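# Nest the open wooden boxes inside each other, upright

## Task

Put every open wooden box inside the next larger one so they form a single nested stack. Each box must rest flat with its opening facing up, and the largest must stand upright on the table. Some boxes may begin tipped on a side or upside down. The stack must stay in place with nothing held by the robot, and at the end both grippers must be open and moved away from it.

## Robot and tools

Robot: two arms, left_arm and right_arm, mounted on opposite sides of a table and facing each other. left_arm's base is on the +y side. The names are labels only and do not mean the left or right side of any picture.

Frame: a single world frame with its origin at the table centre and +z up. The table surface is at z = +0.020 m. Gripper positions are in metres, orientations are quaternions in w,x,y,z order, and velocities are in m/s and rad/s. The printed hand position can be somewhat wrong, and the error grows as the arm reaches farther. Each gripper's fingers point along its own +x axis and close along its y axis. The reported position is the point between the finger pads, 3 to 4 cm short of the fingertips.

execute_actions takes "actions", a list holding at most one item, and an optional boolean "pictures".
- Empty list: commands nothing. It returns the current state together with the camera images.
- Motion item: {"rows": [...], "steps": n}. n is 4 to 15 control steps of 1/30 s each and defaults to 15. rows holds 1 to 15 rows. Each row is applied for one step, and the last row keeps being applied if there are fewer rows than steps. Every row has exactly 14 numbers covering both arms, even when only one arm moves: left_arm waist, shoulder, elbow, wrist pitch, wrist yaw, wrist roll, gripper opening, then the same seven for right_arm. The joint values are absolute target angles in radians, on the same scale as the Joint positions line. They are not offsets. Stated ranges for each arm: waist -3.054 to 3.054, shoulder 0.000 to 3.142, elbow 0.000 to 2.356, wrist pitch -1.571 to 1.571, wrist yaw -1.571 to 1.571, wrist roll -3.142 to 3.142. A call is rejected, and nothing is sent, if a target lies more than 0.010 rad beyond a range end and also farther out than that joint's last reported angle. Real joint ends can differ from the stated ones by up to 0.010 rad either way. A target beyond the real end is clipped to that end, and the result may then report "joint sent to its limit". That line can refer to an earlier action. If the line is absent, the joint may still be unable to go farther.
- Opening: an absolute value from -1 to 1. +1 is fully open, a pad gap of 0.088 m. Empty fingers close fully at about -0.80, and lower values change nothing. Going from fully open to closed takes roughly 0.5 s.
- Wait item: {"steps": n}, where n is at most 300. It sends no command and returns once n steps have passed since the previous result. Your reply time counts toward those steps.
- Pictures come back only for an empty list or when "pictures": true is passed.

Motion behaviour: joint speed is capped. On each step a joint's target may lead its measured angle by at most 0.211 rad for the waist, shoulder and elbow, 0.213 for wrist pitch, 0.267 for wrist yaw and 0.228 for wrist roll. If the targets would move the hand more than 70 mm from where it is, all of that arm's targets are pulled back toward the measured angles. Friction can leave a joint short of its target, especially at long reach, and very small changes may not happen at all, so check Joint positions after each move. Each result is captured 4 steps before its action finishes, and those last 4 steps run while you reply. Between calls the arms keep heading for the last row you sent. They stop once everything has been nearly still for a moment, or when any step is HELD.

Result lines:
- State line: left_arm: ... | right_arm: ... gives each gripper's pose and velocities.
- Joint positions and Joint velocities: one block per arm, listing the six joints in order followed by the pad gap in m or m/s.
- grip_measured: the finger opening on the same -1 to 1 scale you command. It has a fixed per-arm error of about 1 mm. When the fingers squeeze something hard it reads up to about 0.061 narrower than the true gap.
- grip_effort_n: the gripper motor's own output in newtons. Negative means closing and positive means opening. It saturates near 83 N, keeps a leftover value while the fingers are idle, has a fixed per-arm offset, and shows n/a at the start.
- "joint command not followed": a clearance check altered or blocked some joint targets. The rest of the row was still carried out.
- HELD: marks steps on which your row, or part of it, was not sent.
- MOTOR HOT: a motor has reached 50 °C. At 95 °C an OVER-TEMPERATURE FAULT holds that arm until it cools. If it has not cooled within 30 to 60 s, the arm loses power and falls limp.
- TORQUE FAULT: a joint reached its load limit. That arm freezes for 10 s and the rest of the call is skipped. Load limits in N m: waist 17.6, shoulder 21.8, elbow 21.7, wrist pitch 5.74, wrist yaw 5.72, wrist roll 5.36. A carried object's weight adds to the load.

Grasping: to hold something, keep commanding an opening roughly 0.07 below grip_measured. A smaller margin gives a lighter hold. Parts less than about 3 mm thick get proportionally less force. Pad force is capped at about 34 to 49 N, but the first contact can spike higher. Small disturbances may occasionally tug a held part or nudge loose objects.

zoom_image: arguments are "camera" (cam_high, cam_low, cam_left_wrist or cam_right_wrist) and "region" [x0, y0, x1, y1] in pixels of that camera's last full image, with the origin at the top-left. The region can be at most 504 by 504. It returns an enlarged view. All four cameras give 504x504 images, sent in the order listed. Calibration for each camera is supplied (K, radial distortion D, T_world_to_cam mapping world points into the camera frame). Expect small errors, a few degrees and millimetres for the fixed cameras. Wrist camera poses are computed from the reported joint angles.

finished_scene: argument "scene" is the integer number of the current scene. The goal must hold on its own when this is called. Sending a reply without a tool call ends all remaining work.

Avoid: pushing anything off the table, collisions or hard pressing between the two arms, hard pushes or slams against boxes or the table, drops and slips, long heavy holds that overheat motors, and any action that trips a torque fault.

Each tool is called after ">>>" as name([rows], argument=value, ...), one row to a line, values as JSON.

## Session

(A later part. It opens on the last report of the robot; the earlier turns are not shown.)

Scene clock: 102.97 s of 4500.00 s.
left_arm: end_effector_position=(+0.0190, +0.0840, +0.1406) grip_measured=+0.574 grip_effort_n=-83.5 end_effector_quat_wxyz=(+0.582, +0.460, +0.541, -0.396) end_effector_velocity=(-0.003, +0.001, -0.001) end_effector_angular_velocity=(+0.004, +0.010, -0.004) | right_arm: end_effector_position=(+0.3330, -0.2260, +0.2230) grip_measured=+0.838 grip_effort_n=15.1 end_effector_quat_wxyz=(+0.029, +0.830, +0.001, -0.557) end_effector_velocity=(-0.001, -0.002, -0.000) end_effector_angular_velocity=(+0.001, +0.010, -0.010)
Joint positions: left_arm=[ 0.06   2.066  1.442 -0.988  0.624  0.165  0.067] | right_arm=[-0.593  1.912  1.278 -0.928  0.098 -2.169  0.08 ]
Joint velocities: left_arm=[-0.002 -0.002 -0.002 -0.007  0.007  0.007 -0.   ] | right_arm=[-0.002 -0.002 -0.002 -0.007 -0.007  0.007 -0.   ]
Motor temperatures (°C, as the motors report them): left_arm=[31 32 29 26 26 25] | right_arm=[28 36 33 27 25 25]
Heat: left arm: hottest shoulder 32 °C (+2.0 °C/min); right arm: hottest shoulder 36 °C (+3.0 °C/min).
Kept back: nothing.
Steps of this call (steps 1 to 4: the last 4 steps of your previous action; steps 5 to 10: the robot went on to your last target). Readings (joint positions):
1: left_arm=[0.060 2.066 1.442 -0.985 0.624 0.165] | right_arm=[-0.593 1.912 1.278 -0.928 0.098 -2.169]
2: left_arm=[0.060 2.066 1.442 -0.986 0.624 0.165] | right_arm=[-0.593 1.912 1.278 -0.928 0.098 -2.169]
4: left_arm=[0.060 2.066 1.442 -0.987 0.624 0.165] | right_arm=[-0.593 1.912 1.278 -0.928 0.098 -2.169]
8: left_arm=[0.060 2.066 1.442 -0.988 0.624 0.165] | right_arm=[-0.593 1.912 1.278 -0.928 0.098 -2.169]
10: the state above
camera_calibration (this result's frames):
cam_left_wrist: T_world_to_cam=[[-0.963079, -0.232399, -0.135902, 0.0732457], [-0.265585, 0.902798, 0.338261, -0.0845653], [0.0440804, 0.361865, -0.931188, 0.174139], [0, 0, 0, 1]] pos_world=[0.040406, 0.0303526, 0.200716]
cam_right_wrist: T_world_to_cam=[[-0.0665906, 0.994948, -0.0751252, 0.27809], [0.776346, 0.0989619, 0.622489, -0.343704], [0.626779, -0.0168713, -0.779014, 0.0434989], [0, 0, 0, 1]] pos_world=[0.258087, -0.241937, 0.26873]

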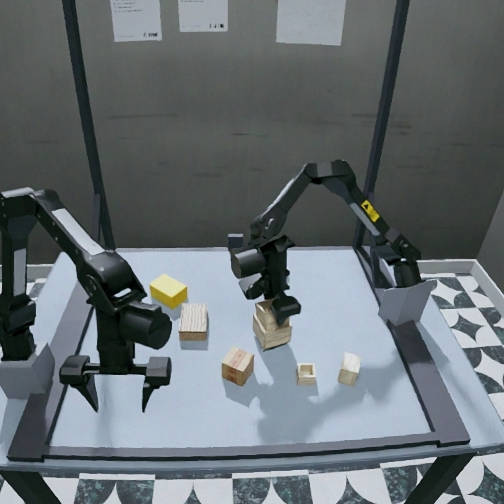

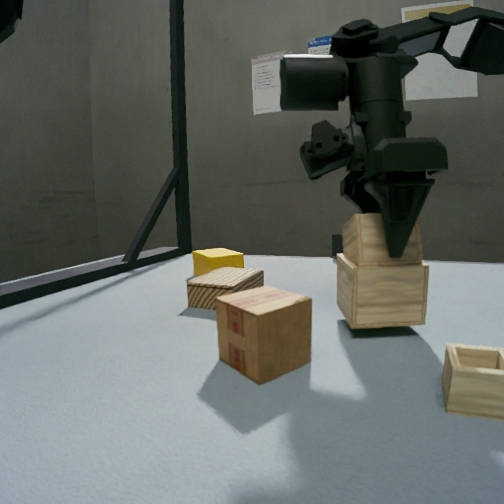

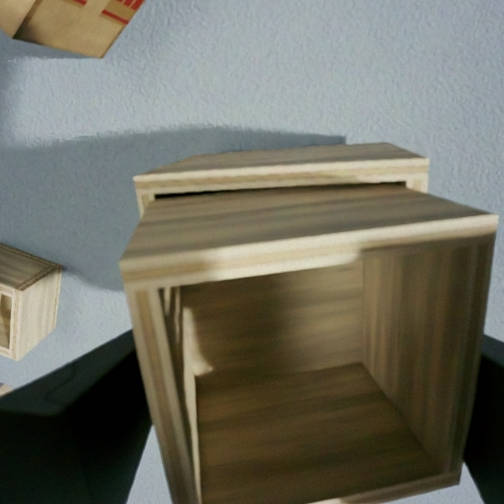

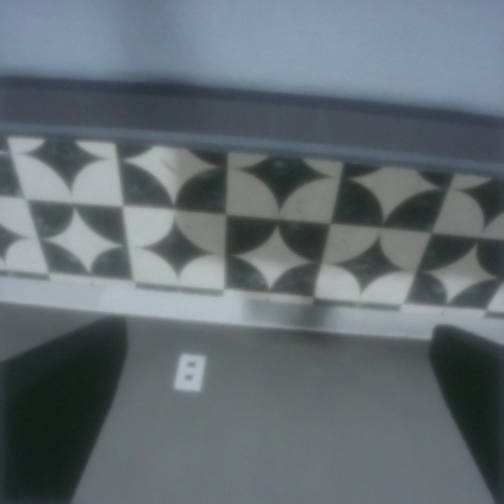

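>>> execute_actions([
  {"rows":[[0.06,2.115,1.433,-0.918,0.624,0.165,0.43,-0.593,1.912,1.278,-0.928,0.098,-2.169,0.84]],"steps":15},
])

>>> execute_actions([
  {"rows":[[0.06,2.125,1.433,-0.908,0.624,0.30,0.43,-0.593,1.912,1.278,-0.928,0.098,-2.169,0.84]],"steps":15},
])

>>> execute_actions([
  {"steps":10},
], pictures=true)

Scene clock: 103.53 s of 4500.00 s.
left_arm: end_effector_position=(+0.0313, +0.0803, +0.1283) grip_measured=+0.574 grip_effort_n=-83.5 end_effector_quat_wxyz=(+0.583, +0.462, +0.534, -0.401) end_effector_velocity=(+0.002, -0.002, -0.004) end_effector_angular_velocity=(-0.001, -0.009, -0.006) | right_arm: end_effector_position=(+0.3330, -0.2260, +0.2230) grip_measured=+0.838 grip_effort_n=15.1 end_effector_quat_wxyz=(+0.029, +0.830, +0.001, -0.557) end_effector_velocity=(+0.002, -0.004, -0.001) end_effector_angular_velocity=(-0.014, +0.000, -0.004)
Joint positions: left_arm=[ 0.057  2.106  1.436 -0.924  0.624  0.165  0.067] | right_arm=[-0.593  1.912  1.278 -0.928  0.098 -2.169  0.08 ]
Joint velocities: left_arm=[-0.007  0.007 -0.002  0.022 -0.007 -0.007 -0.   ] | right_arm=[-0.007  0.002 -0.002 -0.007  0.007 -0.007 -0.   ]
Motor temperatures (°C, as the motors report them): left_arm=[31 32 29 26 26 25] | right_arm=[28 36 33 27 25 25]
Heat: left arm: hottest shoulder 32 °C (+2.0 °C/min); right arm: hottest shoulder 36 °C (+3.0 °C/min).
Steps of this call (steps 1 to 6: the robot went on to your last target; steps 7 to 17: the first 11 steps of this action). Readings (joint positions):
7: left_arm=[0.060 2.067 1.442 -0.986 0.624 0.165] | right_arm=[-0.593 1.912 1.278 -0.928 0.098 -2.169]
8: left_arm=[0.059 2.070 1.442 -0.972 0.624 0.165] | right_arm=[-0.593 1.912 1.278 -0.928 0.098 -2.169]
10: left_arm=[0.059 2.081 1.442 -0.942 0.624 0.165] | right_arm=[-0.593 1.912 1.278 -0.928 0.098 -2.169]
14: left_arm=[0.057 2.101 1.437 -0.929 0.624 0.165] | right_arm=[-0.593 1.912 1.278 -0.928 0.098 -2.169]
17: the state above

Scene clock: 104.03 s of 4500.00 s.
left_arm: end_effector_position=(+0.0345, +0.0795, +0.1272) grip_measured=+0.574 grip_effort_n=-83.5 end_effector_quat_wxyz=(+0.555, +0.497, +0.506, -0.434) end_effector_velocity=(+0.004, +0.005, +0.002) end_effector_angular_velocity=(+0.015, -0.017, -0.008) | right_arm: end_effector_position=(+0.3330, -0.2260, +0.2230) grip_measured=+0.838 grip_effort_n=15.1 end_effector_quat_wxyz=(+0.029, +0.830, +0.001, -0.557) end_effector_velocity=(-0.001, -0.000, +0.001) end_effector_angular_velocity=(-0.000, +0.008, +0.005)
Joint positions: left_arm=[ 0.059  2.113  1.436 -0.913  0.622  0.288  0.067] | right_arm=[-0.593  1.912  1.278 -0.928  0.098 -2.169  0.08 ]
Joint velocities: left_arm=[ 0.007 -0.002 -0.007 -0.007 -0.022  0.022 -0.   ] | right_arm=[-0.002 -0.002  0.002 -0.007 -0.007 -0.007 -0.   ]
Motor temperatures (°C, as the motors report them): left_arm=[31 32 29 26 26 25] | right_arm=[28 36 33 27 25 25]
Heat: left arm: hottest shoulder 32 °C (+2.0 °C/min); right arm: hottest shoulder 36 °C (+3.0 °C/min).
Steps of this call (steps 1 to 4: the last 4 steps of your previous action; steps 5 to 15: the first 11 steps of this action). Readings (joint positions):
5: left_arm=[0.056 2.107 1.436 -0.921 0.624 0.179] | right_arm=[-0.593 1.912 1.278 -0.928 0.098 -2.169]
6: left_arm=[0.056 2.109 1.436 -0.918 0.624 0.209] | right_arm=[-0.593 1.912 1.278 -0.928 0.098 -2.169]
8: left_arm=[0.057 2.111 1.436 -0.916 0.622 0.245] | right_arm=[-0.593 1.912 1.278 -0.928 0.098 -2.169]
12: left_arm=[0.059 2.112 1.436 -0.914 0.622 0.279] | right_arm=[-0.593 1.912 1.278 -0.928 0.098 -2.169]
15: the state above

Scene clock: 104.37 s of 4500.00 s.
left_arm: end_effector_position=(+0.0348, +0.0795, +0.1272) grip_measured=+0.574 grip_effort_n=-83.5 end_effector_quat_wxyz=(+0.554, +0.499, +0.505, -0.436) end_effector_velocity=(+0.002, +0.005, -0.002) end_effector_angular_velocity=(+0.024, -0.014, -0.012) | right_arm: end_effector_position=(+0.3330, -0.2260, +0.2230) grip_measured=+0.838 grip_effort_n=15.6 end_effector_quat_wxyz=(+0.029, +0.830, +0.001, -0.557) end_effector_velocity=(+0.001, -0.002, -0.000) end_effector_angular_velocity=(-0.003, +0.010, -0.001)
Joint positions: left_arm=[ 0.06   2.113  1.436 -0.912  0.622  0.295  0.067] | right_arm=[-0.593  1.912  1.278 -0.928  0.098 -2.169  0.08 ]
Joint velocities: left_arm=[-0.002  0.002 -0.007 -0.007 -0.022  0.022 -0.   ] | right_arm=[-0.007  0.002  0.002 -0.007 -0.007 -0.007 -0.   ]
Motor temperatures (°C, as the motors report them): left_arm=[31 32 29 26 26 25] | right_arm=[28 36 33 27 25 25]
Heat: left arm: hottest shoulder 32 °C (+2.0 °C/min); right arm: hottest shoulder 36 °C (+3.0 °C/min).
Kept back: nothing.
Steps of this call (steps 1 to 4: the last 4 steps of your previous action; steps 5 to 10: the robot went on to your last target). Readings (joint positions):
1: left_arm=[0.059 2.113 1.436 -0.913 0.622 0.290] | right_arm=[-0.593 1.912 1.278 -0.928 0.098 -2.169]
2: left_arm=[0.059 2.113 1.436 -0.913 0.622 0.291] | right_arm=[-0.593 1.912 1.278 -0.928 0.098 -2.169]
4: left_arm=[0.059 2.113 1.436 -0.913 0.622 0.293] | right_arm=[-0.593 1.912 1.278 -0.928 0.098 -2.169]
8: left_arm=[0.059 2.113 1.436 -0.912 0.622 0.295] | right_arm=[-0.593 1.912 1.278 -0.928 0.098 -2.169]
10: the state above
camera_calibration (this result's frames):
cam_left_wrist: T_world_to_cam=[[-0.985887, -0.091034, -0.140498, 0.0756946], [-0.134021, 0.932101, 0.336492, -0.0784394], [0.100326, 0.350573, -0.931146, 0.161482], [0, 0, 0, 1]] pos_world=[0.047913, 0.0233932, 0.187392]
cam_right_wrist: T_world_to_cam=[[-0.0665906, 0.994948, -0.0751252, 0.27809], [0.776346, 0.0989619, 0.622489, -0.343704], [0.626779, -0.0168713, -0.779014, 0.0434989], [0, 0, 0, 1]] pos_world=[0.258087, -0.241937, 0.26873]

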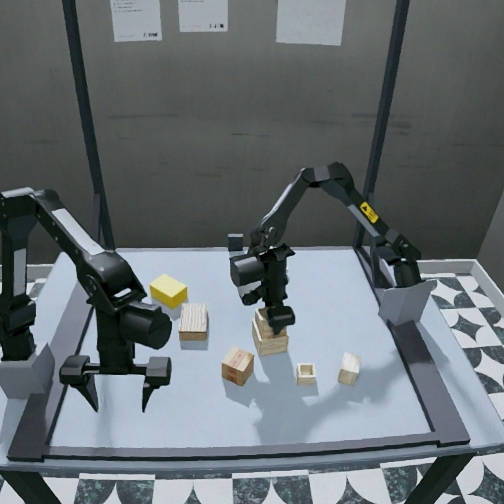

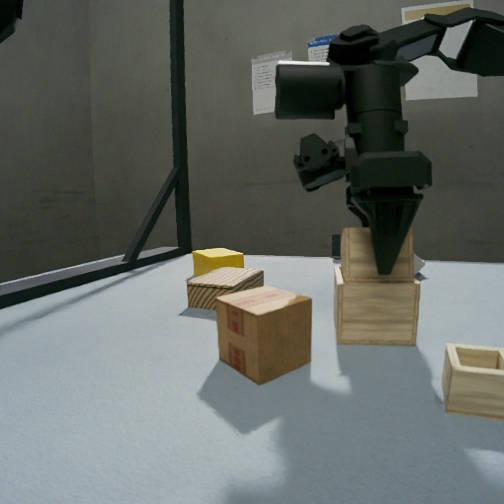

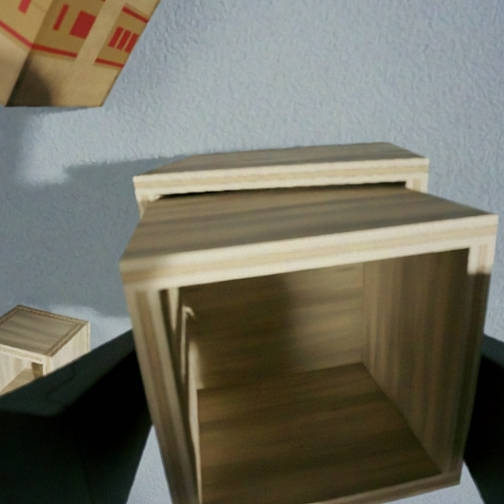

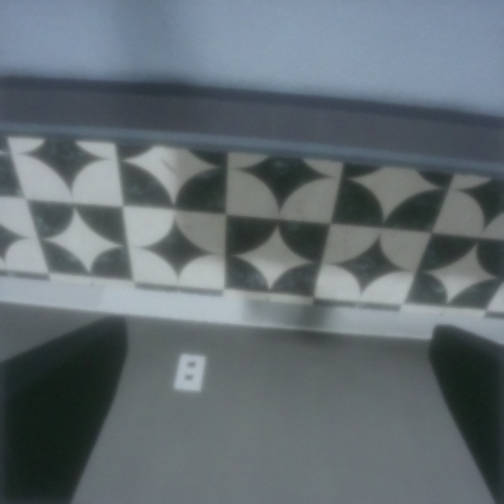

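>>> zoom_image(camera="cam_low", region=[300,200,460,360])

>>> zoom_image(camera="cam_high", region=[220,280,340,380])

Region (300, 200, 460, 360) of cam_low's 504x504 image, scaled by 3.150, with more detail than that image has.

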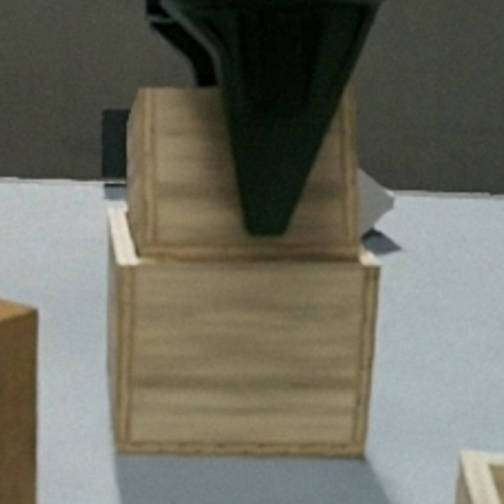

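Region (220, 280, 340, 380) of cam_high's 504x504 image, scaled by 4.200, with more detail than that image has.

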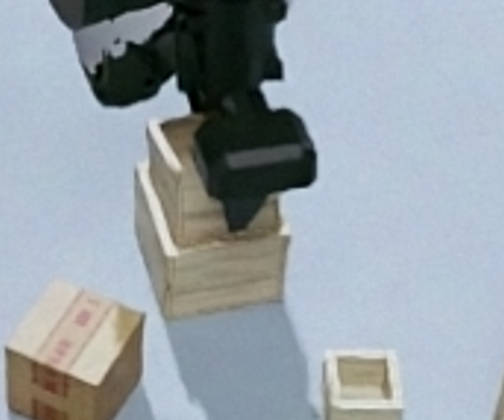

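>>> execute_actions([
  {"rows":[[0.13,2.11,1.436,-1.10,0.70,0.37,0.43,-0.593,1.912,1.278,-0.928,0.098,-2.169,0.84]],"steps":15},
])

>>> execute_actions([
  {"steps":10},
], pictures=true)

Scene clock: 105.13 s of 4500.00 s.
left_arm: end_effector_position=(+0.0275, +0.1059, +0.1426) grip_measured=+0.574 grip_effort_n=-83.5 end_effector_quat_wxyz=(+0.534, +0.462, +0.568, -0.424) end_effector_velocity=(-0.021, +0.021, +0.001) end_effector_angular_velocity=(+0.081, +0.090, +0.081) | right_arm: end_effector_position=(+0.3330, -0.2260, +0.2230) grip_measured=+0.838 grip_effort_n=14.7 end_effector_quat_wxyz=(+0.029, +0.830, +0.001, -0.557) end_effector_velocity=(-0.004, +0.000, +0.000) end_effector_angular_velocity=(-0.003, +0.008, +0.014)
Joint positions: left_arm=[ 0.122  2.113  1.436 -1.087  0.692  0.363  0.067] | right_arm=[-0.593  1.912  1.278 -0.928  0.098 -2.169  0.08 ]
Joint velocities: left_arm=[-0.002 -0.002 -0.002 -0.154  0.037  0.022 -0.   ] | right_arm=[ 0.007 -0.007 -0.002 -0.007 -0.007 -0.007 -0.   ]
Motor temperatures (°C, as the motors report them): left_arm=[31 32 29 26 26 25] | right_arm=[28 36 33 27 25 25]
Heat: left arm: hottest shoulder 32 °C (+2.0 °C/min); right arm: hottest shoulder 36 °C (+3.0 °C/min).
Steps of this call (steps 1 to 12: the robot went on to your last target; steps 13 to 23: the first 11 steps of this action). Readings (joint positions):
13: left_arm=[0.061 2.113 1.436 -0.922 0.627 0.305] | right_arm=[-0.593 1.912 1.278 -0.928 0.098 -2.169]
14: left_arm=[0.069 2.113 1.438 -0.961 0.647 0.321] | right_arm=[-0.593 1.912 1.278 -0.928 0.098 -2.169]
16: left_arm=[0.090 2.113 1.436 -1.033 0.670 0.340] | right_arm=[-0.593 1.912 1.278 -0.928 0.098 -2.169]
20: left_arm=[0.119 2.113 1.436 -1.075 0.685 0.358] | right_arm=[-0.593 1.912 1.278 -0.928 0.098 -2.169]
23: the state above

Scene clock: 105.47 s of 4500.00 s.
left_arm: end_effector_position=(+0.0259, +0.1070, +0.1427) grip_measured=+0.574 grip_effort_n=-83.5 end_effector_quat_wxyz=(+0.531, +0.461, +0.572, -0.423) end_effector_velocity=(-0.002, +0.001, +0.001) end_effector_angular_velocity=(+0.007, -0.006, +0.021) | right_arm: end_effector_position=(+0.3330, -0.2260, +0.2230) grip_measured=+0.838 grip_effort_n=15.1 end_effector_quat_wxyz=(+0.029, +0.830, +0.001, -0.557) end_effector_velocity=(-0.003, -0.004, -0.001) end_effector_angular_velocity=(-0.022, +0.018, +0.014)
Joint positions: left_arm=[ 0.122  2.113  1.436 -1.097  0.696  0.367  0.067] | right_arm=[-0.593  1.912  1.278 -0.928  0.098 -2.169  0.08 ]
Joint velocities: left_arm=[-0.002 -0.007 -0.002 -0.007 -0.007 -0.022 -0.   ] | right_arm=[-0.002 -0.002 -0.002 -0.022 -0.007 -0.022 -0.   ]
Motor temperatures (°C, as the motors report them): left_arm=[31 32 29 26 26 25] | right_arm=[28 36 33 27 25 25]
Heat: left arm: hottest shoulder 32 °C (+2.0 °C/min); right arm: hottest shoulder 36 °C (+3.0 °C/min).
Kept back: nothing.
Steps of this call (steps 1 to 4: the last 4 steps of your previous action; steps 5 to 10: the robot went on to your last target). Readings (joint positions):
1: left_arm=[0.122 2.113 1.436 -1.091 0.692 0.364] | right_arm=[-0.593 1.912 1.278 -0.928 0.098 -2.169]
2: left_arm=[0.122 2.113 1.436 -1.093 0.693 0.364] | right_arm=[-0.593 1.912 1.278 -0.928 0.098 -2.169]
4: left_arm=[0.122 2.113 1.436 -1.094 0.695 0.366] | right_arm=[-0.593 1.912 1.278 -0.928 0.098 -2.169]
8: left_arm=[0.122 2.113 1.436 -1.097 0.696 0.366] | right_arm=[-0.593 1.912 1.278 -0.928 0.098 -2.169]
10: the state above
camera_calibration (this result's frames):
cam_left_wrist: T_world_to_cam=[[-0.982251, -0.184948, -0.0312454, 0.0659998], [-0.181766, 0.897449, 0.401929, -0.114896], [-0.0462949, 0.400475, -0.915137, 0.163332], [0, 0, 0, 1]] pos_world=[0.0515056, 0.0499095, 0.197713]
cam_right_wrist: T_world_to_cam=[[-0.0665906, 0.994948, -0.0751252, 0.27809], [0.776346, 0.0989619, 0.622489, -0.343704], [0.626779, -0.0168713, -0.779014, 0.0434989], [0, 0, 0, 1]] pos_world=[0.258087, -0.241937, 0.26873]

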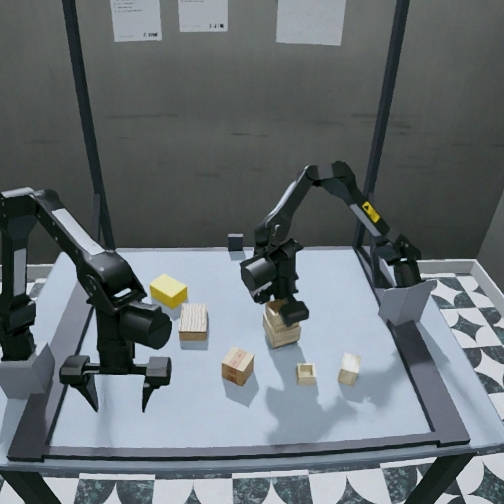

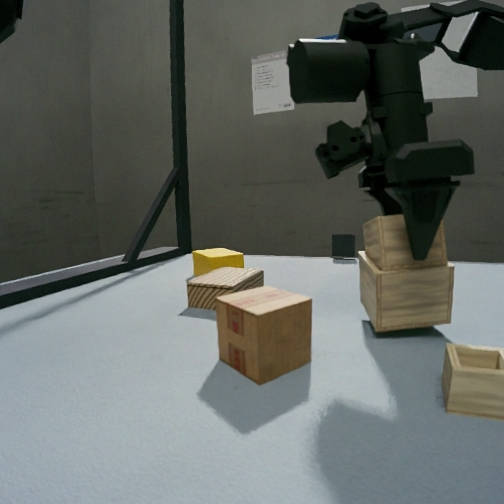

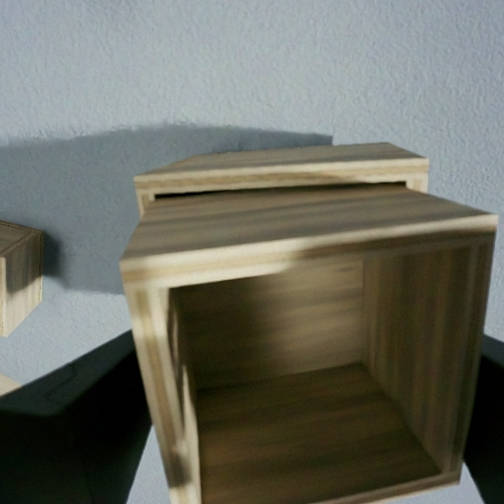

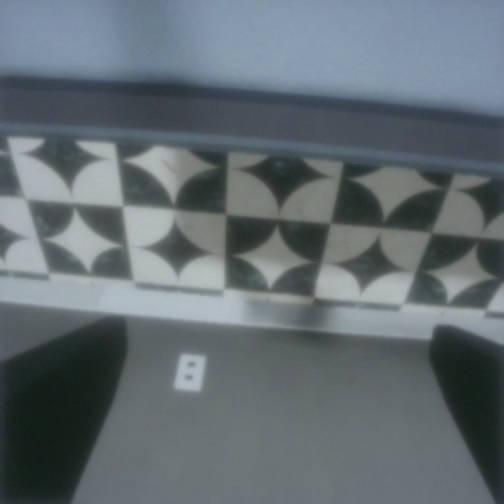

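>>> execute_actions([
  {"rows":[[0.06,2.113,1.436,-0.913,0.622,0.295,0.43,-0.593,1.912,1.278,-0.928,0.098,-2.169,0.84]],"steps":15},
])

>>> execute_actions([
  {"rows":[[0.06,2.113,1.436,-0.913,0.622,0.295,0.62,-0.593,1.912,1.278,-0.928,0.098,-2.169,0.84]],"steps":15},
])

>>> execute_actions([
  {"rows":[[0.06,2.05,1.45,-0.99,0.622,0.295,0.62,-0.593,1.912,1.278,-0.928,0.098,-2.169,0.84]],"steps":15},
])

>>> execute_actions([
  {"steps":10},
], pictures=true)

Scene clock: 106.07 s of 4500.00 s.
left_arm: end_effector_position=(+0.0330, +0.0821, +0.1276) grip_measured=+0.574 grip_effort_n=-83.5 end_effector_quat_wxyz=(+0.550, +0.496, +0.511, -0.436) end_effector_velocity=(+0.004, -0.004, -0.002) end_effector_angular_velocity=(-0.005, -0.043, +0.003) | right_arm: end_effector_position=(+0.3330, -0.2260, +0.2230) grip_measured=+0.838 grip_effort_n=14.7 end_effector_quat_wxyz=(+0.029, +0.830, +0.001, -0.557) end_effector_velocity=(-0.003, +0.003, -0.003) end_effector_angular_velocity=(+0.018, +0.030, +0.011)
Joint positions: left_arm=[ 0.063  2.112  1.434 -0.927  0.632  0.302  0.067] | right_arm=[-0.593  1.912  1.278 -0.928  0.098 -2.169  0.08 ]
Joint velocities: left_arm=[-0.012 -0.002 -0.002  0.037 -0.037 -0.037 -0.   ] | right_arm=[-0.002  0.002 -0.002  0.007 -0.037 -0.007 -0.   ]
Motor temperatures (°C, as the motors report them): left_arm=[31 32 29 26 26 25] | right_arm=[28 36 33 27 25 25]
Heat: left arm: hottest shoulder 32 °C (+2.0 °C/min); right arm: hottest shoulder 36 °C (+3.0 °C/min).
Steps of this call (steps 1 to 7: the robot went on to your last target; steps 8 to 18: the first 11 steps of this action). Readings (joint positions):
8: left_arm=[0.120 2.113 1.435 -1.086 0.693 0.360] | right_arm=[-0.593 1.912 1.278 -0.928 0.098 -2.169]
9: left_arm=[0.112 2.113 1.434 -1.044 0.674 0.346] | right_arm=[-0.593 1.912 1.278 -0.928 0.098 -2.169]
11: left_arm=[0.090 2.113 1.434 -0.977 0.653 0.326] | right_arm=[-0.593 1.912 1.278 -0.928 0.098 -2.169]
15: left_arm=[0.064 2.112 1.434 -0.945 0.635 0.307] | right_arm=[-0.593 1.912 1.278 -0.928 0.098 -2.169]
18: the state above

Scene clock: 106.57 s of 4500.00 s.
left_arm: end_effector_position=(+0.0340, +0.0805, +0.1270) grip_measured=+0.614 grip_effort_n=-23.5 end_effector_quat_wxyz=(+0.552, +0.498, +0.506, -0.436) end_effector_velocity=(-0.003, +0.001, -0.000) end_effector_angular_velocity=(+0.010, -0.004, -0.011) | right_arm: end_effector_position=(+0.3330, -0.2260, +0.2230) grip_measured=+0.838 grip_effort_n=15.1 end_effector_quat_wxyz=(+0.029, +0.830, +0.001, -0.557) end_effector_velocity=(+0.000, -0.003, +0.000) end_effector_angular_velocity=(-0.012, -0.002, +0.001)
Joint positions: left_arm=[ 0.06   2.112  1.434 -0.916  0.625  0.298  0.069] | right_arm=[-0.593  1.912  1.278 -0.928  0.098 -2.169  0.08 ]
Joint velocities: left_arm=[-0.007 -0.007 -0.002 -0.007 -0.007  0.007  0.003] | right_arm=[-0.002 -0.002 -0.002 -0.007  0.007 -0.007 -0.   ]
Motor temperatures (°C, as the motors report them): left_arm=[32 32 29 26 26 25] | right_arm=[28 36 33 27 25 25]
Heat: left arm: hottest waist 32 °C (+2.0 °C/min); right arm: hottest shoulder 36 °C (+2.0 °C/min).
Steps of this call (steps 1 to 4: the last 4 steps of your previous action; steps 5 to 15: the first 11 steps of this action). Readings (joint positions):
5: left_arm=[0.062 2.112 1.434 -0.919 0.627 0.299] | right_arm=[-0.593 1.912 1.278 -0.928 0.098 -2.169]
6: left_arm=[0.061 2.112 1.434 -0.919 0.627 0.298] | right_arm=[-0.593 1.912 1.278 -0.928 0.098 -2.169]
8: left_arm=[0.061 2.112 1.434 -0.919 0.627 0.298] | right_arm=[-0.593 1.912 1.278 -0.928 0.098 -2.169]
12: left_arm=[0.060 2.112 1.434 -0.916 0.626 0.298] | right_arm=[-0.593 1.912 1.278 -0.928 0.098 -2.169]
15: the state above

Scene clock: 107.07 s of 4500.00 s.
left_arm: end_effector_position=(+0.0181, +0.0829, +0.1395) grip_measured=+0.622 grip_effort_n=-14.2 end_effector_quat_wxyz=(+0.549, +0.499, +0.512, -0.433) end_effector_velocity=(-0.007, +0.008, +0.003) end_effector_angular_velocity=(+0.030, +0.006, +0.015) | right_arm: end_effector_position=(+0.3330, -0.2260, +0.2230) grip_measured=+0.838 grip_effort_n=15.1 end_effector_quat_wxyz=(+0.029, +0.830, +0.001, -0.557) end_effector_velocity=(-0.006, -0.004, -0.003) end_effector_angular_velocity=(-0.015, +0.033, +0.006)
Joint positions: left_arm=[ 0.056  2.066  1.442 -0.984  0.625  0.298  0.069] | right_arm=[-0.593  1.912  1.278 -0.928  0.098 -2.169  0.08 ]
Joint velocities: left_arm=[-0.002 -0.017 -0.002 -0.051 -0.007  0.007 -0.   ] | right_arm=[ 0.002 -0.002 -0.007 -0.022 -0.022 -0.007 -0.   ]
Motor temperatures (°C, as the motors report them): left_arm=[32 32 29 26 26 25] | right_arm=[28 36 33 27 25 25]
Heat: left arm: hottest waist 32 °C (+2.0 °C/min); right arm: hottest shoulder 36 °C (+2.0 °C/min).
Steps of this call (steps 1 to 4: the last 4 steps of your previous action; steps 5 to 15: the first 11 steps of this action). Readings (joint positions):
5: left_arm=[0.060 2.110 1.434 -0.919 0.625 0.298] | right_arm=[-0.593 1.912 1.278 -0.928 0.098 -2.169]
6: left_arm=[0.060 2.106 1.435 -0.934 0.625 0.298] | right_arm=[-0.593 1.912 1.278 -0.928 0.098 -2.169]
8: left_arm=[0.058 2.095 1.435 -0.964 0.625 0.298] | right_arm=[-0.593 1.912 1.278 -0.928 0.098 -2.169]
12: left_arm=[0.056 2.072 1.440 -0.978 0.625 0.298] | right_arm=[-0.593 1.912 1.278 -0.928 0.098 -2.169]
15: the state above

Scene clock: 107.40 s of 4500.00 s.
left_arm: end_effector_position=(+0.0177, +0.0838, +0.1395) grip_measured=+0.622 grip_effort_n=-14.2 end_effector_quat_wxyz=(+0.549, +0.499, +0.514, -0.431) end_effector_velocity=(-0.000, +0.003, -0.001) end_effector_angular_velocity=(+0.019, -0.016, -0.008) | right_arm: end_effector_position=(+0.3330, -0.2260, +0.2230) grip_measured=+0.838 grip_effort_n=15.1 end_effector_quat_wxyz=(+0.029, +0.830, +0.001, -0.557) end_effector_velocity=(-0.000, -0.003, +0.000) end_effector_angular_velocity=(+0.003, +0.010, -0.014)
Joint positions: left_arm=[ 0.056  2.066  1.442 -0.988  0.625  0.298  0.069] | right_arm=[-0.593  1.912  1.278 -0.928  0.098 -2.169  0.08 ]
Joint velocities: left_arm=[-0.007 -0.002 -0.002 -0.007 -0.022  0.007 -0.   ] | right_arm=[-0.007 -0.002 -0.002 -0.007 -0.007  0.007 -0.   ]
Motor temperatures (°C, as the motors report them): left_arm=[32 32 29 26 26 25] | right_arm=[28 36 33 27 25 25]
Heat: left arm: hottest waist 32 °C (+2.0 °C/min); right arm: hottest shoulder 36 °C (+2.0 °C/min).
Kept back: nothing.
Steps of this call (steps 1 to 4: the last 4 steps of your previous action; steps 5 to 10: the robot went on to your last target). Readings (joint positions):
1: left_arm=[0.056 2.066 1.442 -0.985 0.625 0.298] | right_arm=[-0.593 1.912 1.278 -0.928 0.098 -2.169]
2: left_arm=[0.056 2.066 1.442 -0.986 0.625 0.298] | right_arm=[-0.593 1.912 1.278 -0.928 0.098 -2.169]
4: left_arm=[0.056 2.066 1.442 -0.987 0.625 0.298] | right_arm=[-0.593 1.912 1.278 -0.928 0.098 -2.169]
8: left_arm=[0.056 2.066 1.442 -0.988 0.625 0.298] | right_arm=[-0.593 1.912 1.278 -0.928 0.098 -2.169]
10: the state above
camera_calibration (this result's frames):
cam_left_wrist: T_world_to_cam=[[-0.98645, -0.0980406, -0.131547, 0.0602965], [-0.139121, 0.924857, 0.353957, -0.0906327], [0.0869602, 0.367462, -0.925964, 0.171324], [0, 0, 0, 1]] pos_world=[0.0319722, 0.0267789, 0.198652]
cam_right_wrist: T_world_to_cam=[[-0.0665906, 0.994948, -0.0751252, 0.27809], [0.776346, 0.0989619, 0.622489, -0.343704], [0.626779, -0.0168713, -0.779014, 0.0434989], [0, 0, 0, 1]] pos_world=[0.258087, -0.241937, 0.26873]

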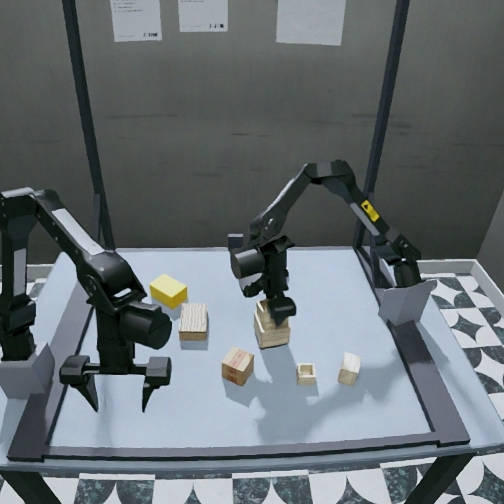

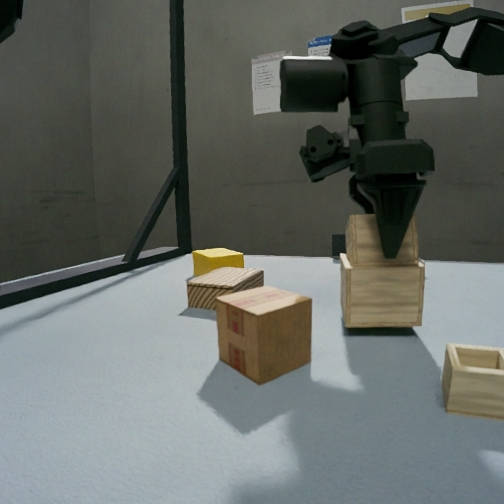

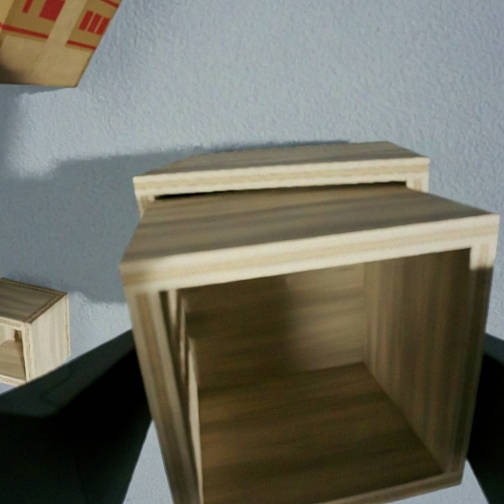

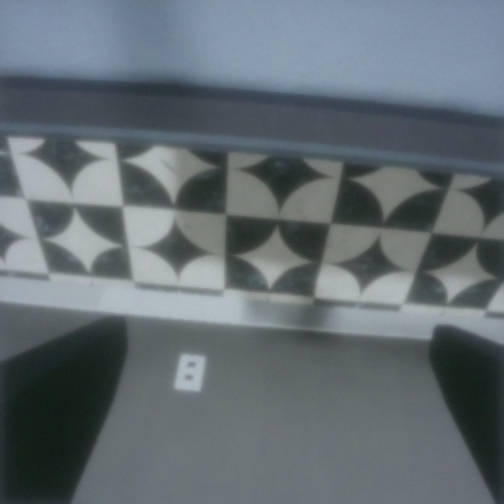

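>>> execute_actions([
  {"rows":[[0.06,2.113,1.436,-0.913,0.622,0.295,0.62,-0.593,1.912,1.278,-0.928,0.098,-2.169,0.84]],"steps":15},
])

>>> execute_actions([
  {"rows":[[0.06,2.113,1.436,-0.913,0.622,0.295,1.0,-0.593,1.912,1.278,-0.928,0.098,-2.169,0.84]],"steps":15},
])

>>> execute_actions([
  {"rows":[[0.06,1.95,1.45,-1.09,0.622,0.295,1.0,-0.593,1.912,1.278,-0.928,0.098,-2.169,0.84]],"steps":15},
])

>>> execute_actions([
  {"steps":10},
], pictures=true)

Scene clock: 107.93 s of 4500.00 s.
left_arm: end_effector_position=(+0.0304, +0.0778, +0.1293) grip_measured=+0.622 grip_effort_n=-14.7 end_effector_quat_wxyz=(+0.552, +0.500, +0.502, -0.440) end_effector_velocity=(+0.007, -0.007, +0.001) end_effector_angular_velocity=(-0.030, -0.037, -0.010) | right_arm: end_effector_position=(+0.3330, -0.2260, +0.2230) grip_measured=+0.838 grip_effort_n=14.7 end_effector_quat_wxyz=(+0.029, +0.830, +0.001, -0.557) end_effector_velocity=(-0.004, -0.002, +0.000) end_effector_angular_velocity=(-0.019, +0.016, +0.020)
Joint positions: left_arm=[ 0.055  2.103  1.439 -0.92   0.625  0.298  0.069] | right_arm=[-0.593  1.912  1.278 -0.928  0.098 -2.169  0.08 ]
Joint velocities: left_arm=[ 0.002 -0.002 -0.002  0.051 -0.022 -0.022 -0.   ] | right_arm=[ 0.002 -0.002  0.002 -0.022 -0.007 -0.022  0.   ]
Motor temperatures (°C, as the motors report them): left_arm=[32 32 29 26 26 25] | right_arm=[28 36 33 27 25 25]
Heat: left arm: hottest waist 32 °C (+2.0 °C/min); right arm: hottest shoulder 36 °C (+2.0 °C/min).
Steps of this call (steps 1 to 5: the robot went on to your last target; steps 6 to 16: the first 11 steps of this action). Readings (joint positions):
6: left_arm=[0.056 2.067 1.442 -0.985 0.625 0.298] | right_arm=[-0.593 1.912 1.278 -0.928 0.098 -2.169]
7: left_arm=[0.055 2.070 1.442 -0.970 0.625 0.298] | right_arm=[-0.593 1.912 1.278 -0.928 0.098 -2.169]
9: left_arm=[0.055 2.081 1.442 -0.939 0.625 0.298] | right_arm=[-0.593 1.912 1.278 -0.928 0.098 -2.169]
13: left_arm=[0.055 2.099 1.440 -0.924 0.625 0.298] | right_arm=[-0.593 1.912 1.278 -0.928 0.098 -2.169]
16: the state above

Scene clock: 108.43 s of 4500.00 s.
left_arm: end_effector_position=(+0.0311, +0.0772, +0.1291) grip_measured=+0.984 grip_effort_n=15.6 end_effector_quat_wxyz=(+0.552, +0.501, +0.501, -0.441) end_effector_velocity=(-0.003, -0.000, +0.000) end_effector_angular_velocity=(-0.002, +0.008, +0.021) | right_arm: end_effector_position=(+0.3330, -0.2260, +0.2230) grip_measured=+0.838 grip_effort_n=15.1 end_effector_quat_wxyz=(+0.029, +0.830, +0.001, -0.557) end_effector_velocity=(-0.002, +0.002, -0.001) end_effector_angular_velocity=(+0.009, +0.016, +0.024)
Joint positions: left_arm=[ 0.056  2.104  1.439 -0.915  0.625  0.298  0.087] | right_arm=[-0.593  1.912  1.278 -0.928  0.098 -2.169  0.08 ]
Joint velocities: left_arm=[-0.002 -0.002  0.002 -0.007  0.007 -0.022  0.008] | right_arm=[-0.002 -0.002 -0.002  0.007 -0.022 -0.022 -0.   ]
Motor temperatures (°C, as the motors report them): left_arm=[32 32 29 26 26 25] | right_arm=[28 36 33 27 25 25]
Heat: left arm: hottest waist 32 °C (+2.0 °C/min); right arm: hottest shoulder 36 °C (+2.0 °C/min).
Steps of this call (steps 1 to 4: the last 4 steps of your previous action; steps 5 to 15: the first 11 steps of this action). Readings (joint positions):
5: left_arm=[0.055 2.104 1.439 -0.916 0.625 0.298] | right_arm=[-0.593 1.912 1.278 -0.928 0.098 -2.169]
6: left_arm=[0.056 2.104 1.439 -0.916 0.625 0.298] | right_arm=[-0.593 1.912 1.278 -0.928 0.098 -2.169]
8: left_arm=[0.056 2.104 1.439 -0.915 0.625 0.298] | right_arm=[-0.593 1.912 1.278 -0.928 0.098 -2.169]
12: left_arm=[0.056 2.104 1.439 -0.915 0.625 0.298] | right_arm=[-0.593 1.912 1.278 -0.928 0.098 -2.169]
15: the state above

Scene clock: 108.93 s of 4500.00 s.
left_arm: end_effector_position=(-0.0106, +0.0856, +0.1684) grip_measured=+1.000 grip_effort_n=15.6 end_effector_quat_wxyz=(+0.552, +0.501, +0.504, -0.436) end_effector_velocity=(-0.008, +0.019, +0.002) end_effector_angular_velocity=(+0.077, +0.012, +0.073) | right_arm: end_effector_position=(+0.3330, -0.2260, +0.2230) grip_measured=+0.838 grip_effort_n=15.1 end_effector_quat_wxyz=(+0.029, +0.830, +0.001, -0.557) end_effector_velocity=(-0.006, -0.006, -0.002) end_effector_angular_velocity=(-0.021, +0.038, -0.001)
Joint positions: left_arm=[ 0.056  1.959  1.45  -1.079  0.621  0.297  0.088] | right_arm=[-0.593  1.912  1.278 -0.928  0.098 -2.169  0.08 ]
Joint velocities: left_arm=[-0.002 -0.007  0.002 -0.11  -0.022 -0.007  0.   ] | right_arm=[-0.002 -0.002 -0.002 -0.037 -0.022 -0.007 -0.   ]
Motor temperatures (°C, as the motors report them): left_arm=[32 32 29 26 26 25] | right_arm=[28 36 33 27 25 25]
Heat: left arm: hottest waist 32 °C (+2.0 °C/min); right arm: hottest shoulder 36 °C (+2.0 °C/min).
Steps of this call (steps 1 to 4: the last 4 steps of your previous action; steps 5 to 15: the first 11 steps of this action). Readings (joint positions):
5: left_arm=[0.056 2.096 1.440 -0.926 0.624 0.298] | right_arm=[-0.593 1.912 1.278 -0.928 0.098 -2.169]
6: left_arm=[0.056 2.082 1.440 -0.967 0.622 0.298] | right_arm=[-0.593 1.912 1.278 -0.928 0.098 -2.169]
8: left_arm=[0.056 2.041 1.437 -1.028 0.621 0.297] | right_arm=[-0.593 1.912 1.278 -0.928 0.098 -2.169]
12: left_arm=[0.056 1.970 1.448 -1.065 0.621 0.297] | right_arm=[-0.593 1.912 1.278 -0.928 0.098 -2.169]
15: the state above

Scene clock: 109.27 s of 4500.00 s.
left_arm: end_effector_position=(-0.0114, +0.0871, +0.1685) grip_measured=+1.000 grip_effort_n=15.6 end_effector_quat_wxyz=(+0.551, +0.500, +0.507, -0.434) end_effector_velocity=(-0.003, -0.000, +0.000) end_effector_angular_velocity=(-0.001, +0.008, +0.007) | right_arm: end_effector_position=(+0.3330, -0.2260, +0.2230) grip_measured=+0.838 grip_effort_n=14.7 end_effector_quat_wxyz=(+0.029, +0.830, +0.001, -0.557) end_effector_velocity=(-0.004, -0.002, -0.000) end_effector_angular_velocity=(-0.005, +0.028, +0.004)
Joint positions: left_arm=[ 0.056  1.959  1.45  -1.088  0.621  0.297  0.088] | right_arm=[-0.593  1.912  1.278 -0.928  0.098 -2.169  0.08 ]
Joint velocities: left_arm=[-0.002 -0.002  0.002 -0.007  0.007 -0.007  0.   ] | right_arm=[-0.002 -0.002  0.002 -0.022 -0.022 -0.007  0.   ]
Motor temperatures (°C, as the motors report them): left_arm=[32 32 30 26 26 25] | right_arm=[28 36 33 27 25 25]
Heat: left arm: hottest waist 32 °C (+2.0 °C/min); right arm: hottest shoulder 36 °C (+2.0 °C/min).
Kept back: nothing.
Steps of this call (steps 1 to 4: the last 4 steps of your previous action; steps 5 to 10: the robot went on to your last target). Readings (joint positions):
1: left_arm=[0.056 1.959 1.450 -1.081 0.621 0.297] | right_arm=[-0.593 1.912 1.278 -0.928 0.098 -2.169]
2: left_arm=[0.056 1.959 1.450 -1.083 0.621 0.297] | right_arm=[-0.593 1.912 1.278 -0.928 0.098 -2.169]
4: left_arm=[0.056 1.959 1.450 -1.085 0.621 0.297] | right_arm=[-0.593 1.912 1.278 -0.928 0.098 -2.169]
8: left_arm=[0.056 1.959 1.450 -1.088 0.621 0.297] | right_arm=[-0.593 1.912 1.278 -0.928 0.098 -2.169]
10: the state above
camera_calibration (this result's frames):
cam_left_wrist: T_world_to_cam=[[-0.986081, -0.0907901, -0.139292, 0.0364434], [-0.134217, 0.929122, 0.344555, -0.10673], [0.098137, 0.358454, -0.928375, 0.200738], [0, 0, 0, 1]] pos_world=[0.00191127, 0.0305185, 0.228211]
cam_right_wrist: T_world_to_cam=[[-0.0665906, 0.994948, -0.0751252, 0.27809], [0.776346, 0.0989619, 0.622489, -0.343704], [0.626779, -0.0168713, -0.779014, 0.0434989], [0, 0, 0, 1]] pos_world=[0.258087, -0.241937, 0.26873]

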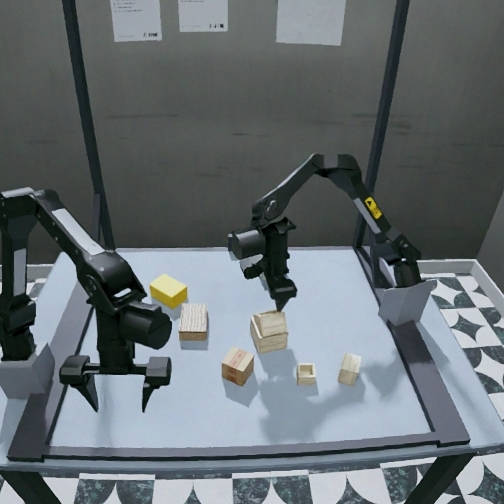

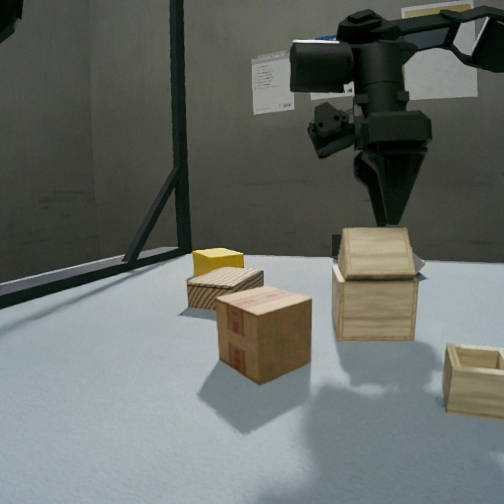

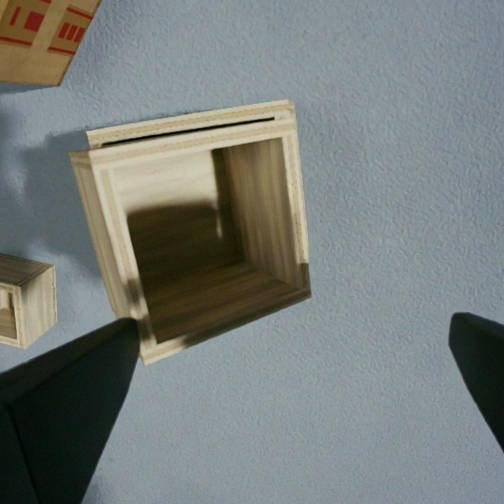

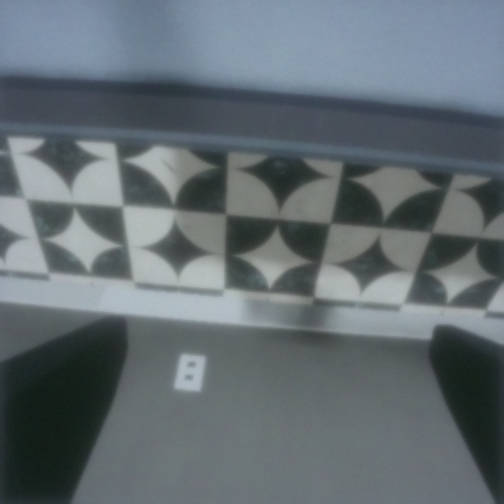

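>>> execute_actions([
  {"rows":[[0.20,2.02,1.44,-1.0,0.61,0.42,0.1,-0.593,1.912,1.278,-0.928,0.098,-2.169,0.84]],"steps":15},
])

>>> execute_actions([
  {"steps":12},
], pictures=true)

Scene clock: 109.90 s of 4500.00 s.
left_arm: end_effector_position=(+0.0460, +0.0891, +0.1914) grip_measured=+0.157 grip_effort_n=-17.9 end_effector_quat_wxyz=(+0.581, +0.493, +0.467, -0.448) end_effector_velocity=(-0.002, -0.011, -0.007) end_effector_angular_velocity=(+0.000, -0.025, -0.107) | right_arm: end_effector_position=(+0.3330, -0.2260, +0.2230) grip_measured=+0.838 grip_effort_n=15.1 end_effector_quat_wxyz=(+0.029, +0.830, +0.001, -0.557) end_effector_velocity=(-0.003, -0.002, -0.004) end_effector_angular_velocity=(-0.005, +0.028, +0.004)
Joint positions: left_arm=[ 0.199  2.009  1.445 -1.007  0.611  0.41   0.047] | right_arm=[-0.593  1.912  1.278 -0.928  0.098 -2.169  0.08 ]
Joint velocities: left_arm=[-0.032  0.002  0.002  0.051 -0.007  0.051 -0.023] | right_arm=[-0.002  0.002 -0.007 -0.007 -0.022 -0.007 -0.   ]
Motor temperatures (°C, as the motors report them): left_arm=[32 32 30 26 26 25] | right_arm=[28 36 33 27 25 25]
Heat: left arm: hottest waist 32 °C (+2.0 °C/min); right arm: hottest shoulder 36 °C (+2.0 °C/min).
Steps of this call (steps 1 to 8: the robot went on to your last target; steps 9 to 19: the first 11 steps of this action). Readings (joint positions):
9: left_arm=[0.060 1.961 1.449 -1.085 0.622 0.309] | right_arm=[-0.593 1.912 1.278 -0.928 0.098 -2.169]
10: left_arm=[0.075 1.966 1.448 -1.066 0.623 0.336] | right_arm=[-0.593 1.912 1.278 -0.928 0.098 -2.169]
12: left_arm=[0.125 1.982 1.448 -1.031 0.620 0.370] | right_arm=[-0.593 1.912 1.278 -0.928 0.098 -2.169]
16: left_arm=[0.195 2.006 1.445 -1.013 0.611 0.401] | right_arm=[-0.593 1.912 1.278 -0.928 0.098 -2.169]
19: the state above

Scene clock: 110.30 s of 4500.00 s.
left_arm: end_effector_position=(+0.0461, +0.0882, +0.1908) grip_measured=+0.105 grip_effort_n=-18.4 end_effector_quat_wxyz=(+0.579, +0.496, +0.464, -0.451) end_effector_velocity=(-0.001, +0.002, -0.001) end_effector_angular_velocity=(+0.008, -0.002, +0.011) | right_arm: end_effector_position=(+0.3330, -0.2260, +0.2230) grip_measured=+0.838 grip_effort_n=14.7 end_effector_quat_wxyz=(+0.029, +0.830, +0.001, -0.557) end_effector_velocity=(-0.002, -0.007, -0.003) end_effector_angular_velocity=(-0.023, +0.023, -0.007)
Joint positions: left_arm=[ 0.197  2.01   1.445 -1.002  0.611  0.417  0.044] | right_arm=[-0.593  1.912  1.278 -0.928  0.098 -2.169  0.08 ]
Joint velocities: left_arm=[-0.002 -0.002 -0.002 -0.007 -0.007 -0.007 -0.001] | right_arm=[-0.007  0.002 -0.007 -0.022 -0.007 -0.007  0.   ]
Motor temperatures (°C, as the motors report them): left_arm=[32 32 30 26 26 25] | right_arm=[28 36 33 27 25 25]
Heat: left arm: hottest waist 32 °C (+2.0 °C/min); right arm: hottest shoulder 36 °C (+2.0 °C/min).
Kept back: nothing.
Steps of this call (steps 1 to 4: the last 4 steps of your previous action; steps 5 to 12: the robot went on to your last target). Readings (joint positions):
1: left_arm=[0.198 2.009 1.445 -1.006 0.611 0.412] | right_arm=[-0.593 1.912 1.278 -0.928 0.098 -2.169]
2: left_arm=[0.197 2.009 1.445 -1.004 0.611 0.413] | right_arm=[-0.593 1.912 1.278 -0.928 0.098 -2.169]
4: left_arm=[0.197 2.009 1.445 -1.004 0.611 0.415] | right_arm=[-0.593 1.912 1.278 -0.928 0.098 -2.169]
8: left_arm=[0.197 2.010 1.445 -1.002 0.611 0.416] | right_arm=[-0.593 1.912 1.278 -0.928 0.098 -2.169]
12: the state above
camera_calibration (this result's frames):
cam_left_wrist: T_world_to_cam=[[-0.979921, -0.0717398, -0.186033, 0.103274], [-0.118718, 0.959542, 0.255313, -0.0941141], [0.16019, 0.272272, -0.948792, 0.224057], [0, 0, 0, 1]] pos_world=[0.0541355, 0.0367109, 0.255825]
cam_right_wrist: T_world_to_cam=[[-0.0665906, 0.994948, -0.0751252, 0.27809], [0.776346, 0.0989619, 0.622489, -0.343704], [0.626779, -0.0168713, -0.779014, 0.0434989], [0, 0, 0, 1]] pos_world=[0.258087, -0.241937, 0.26873]

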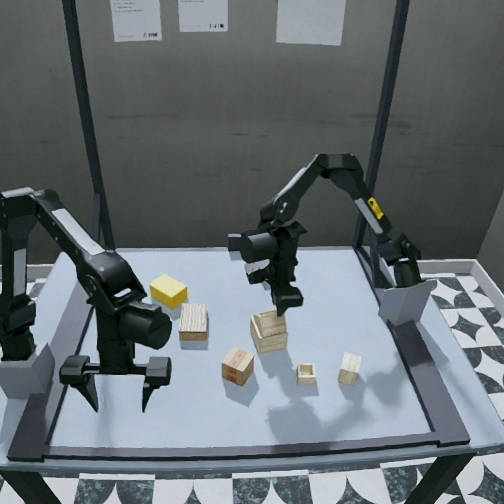

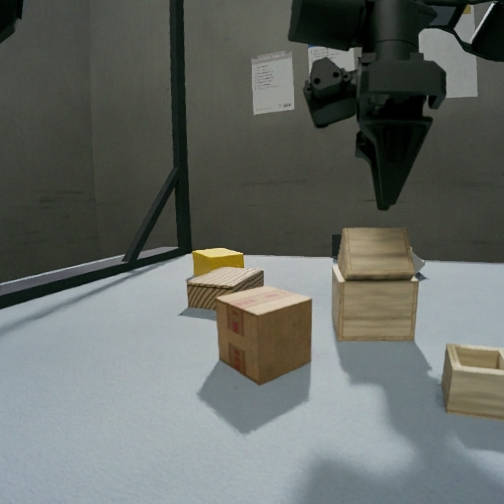

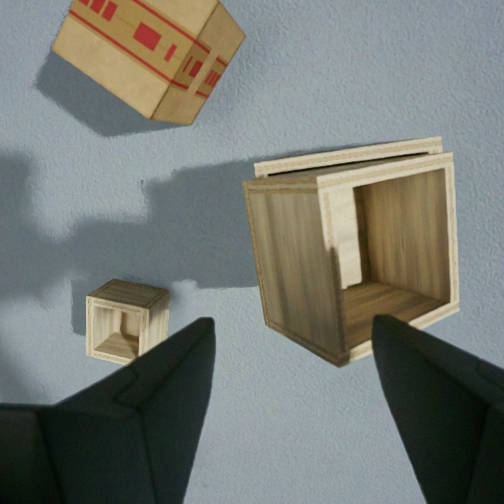

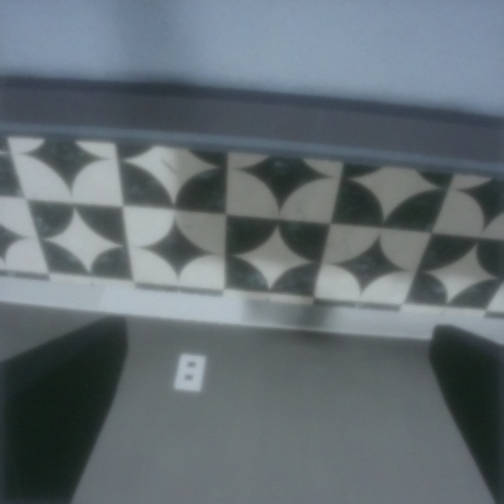

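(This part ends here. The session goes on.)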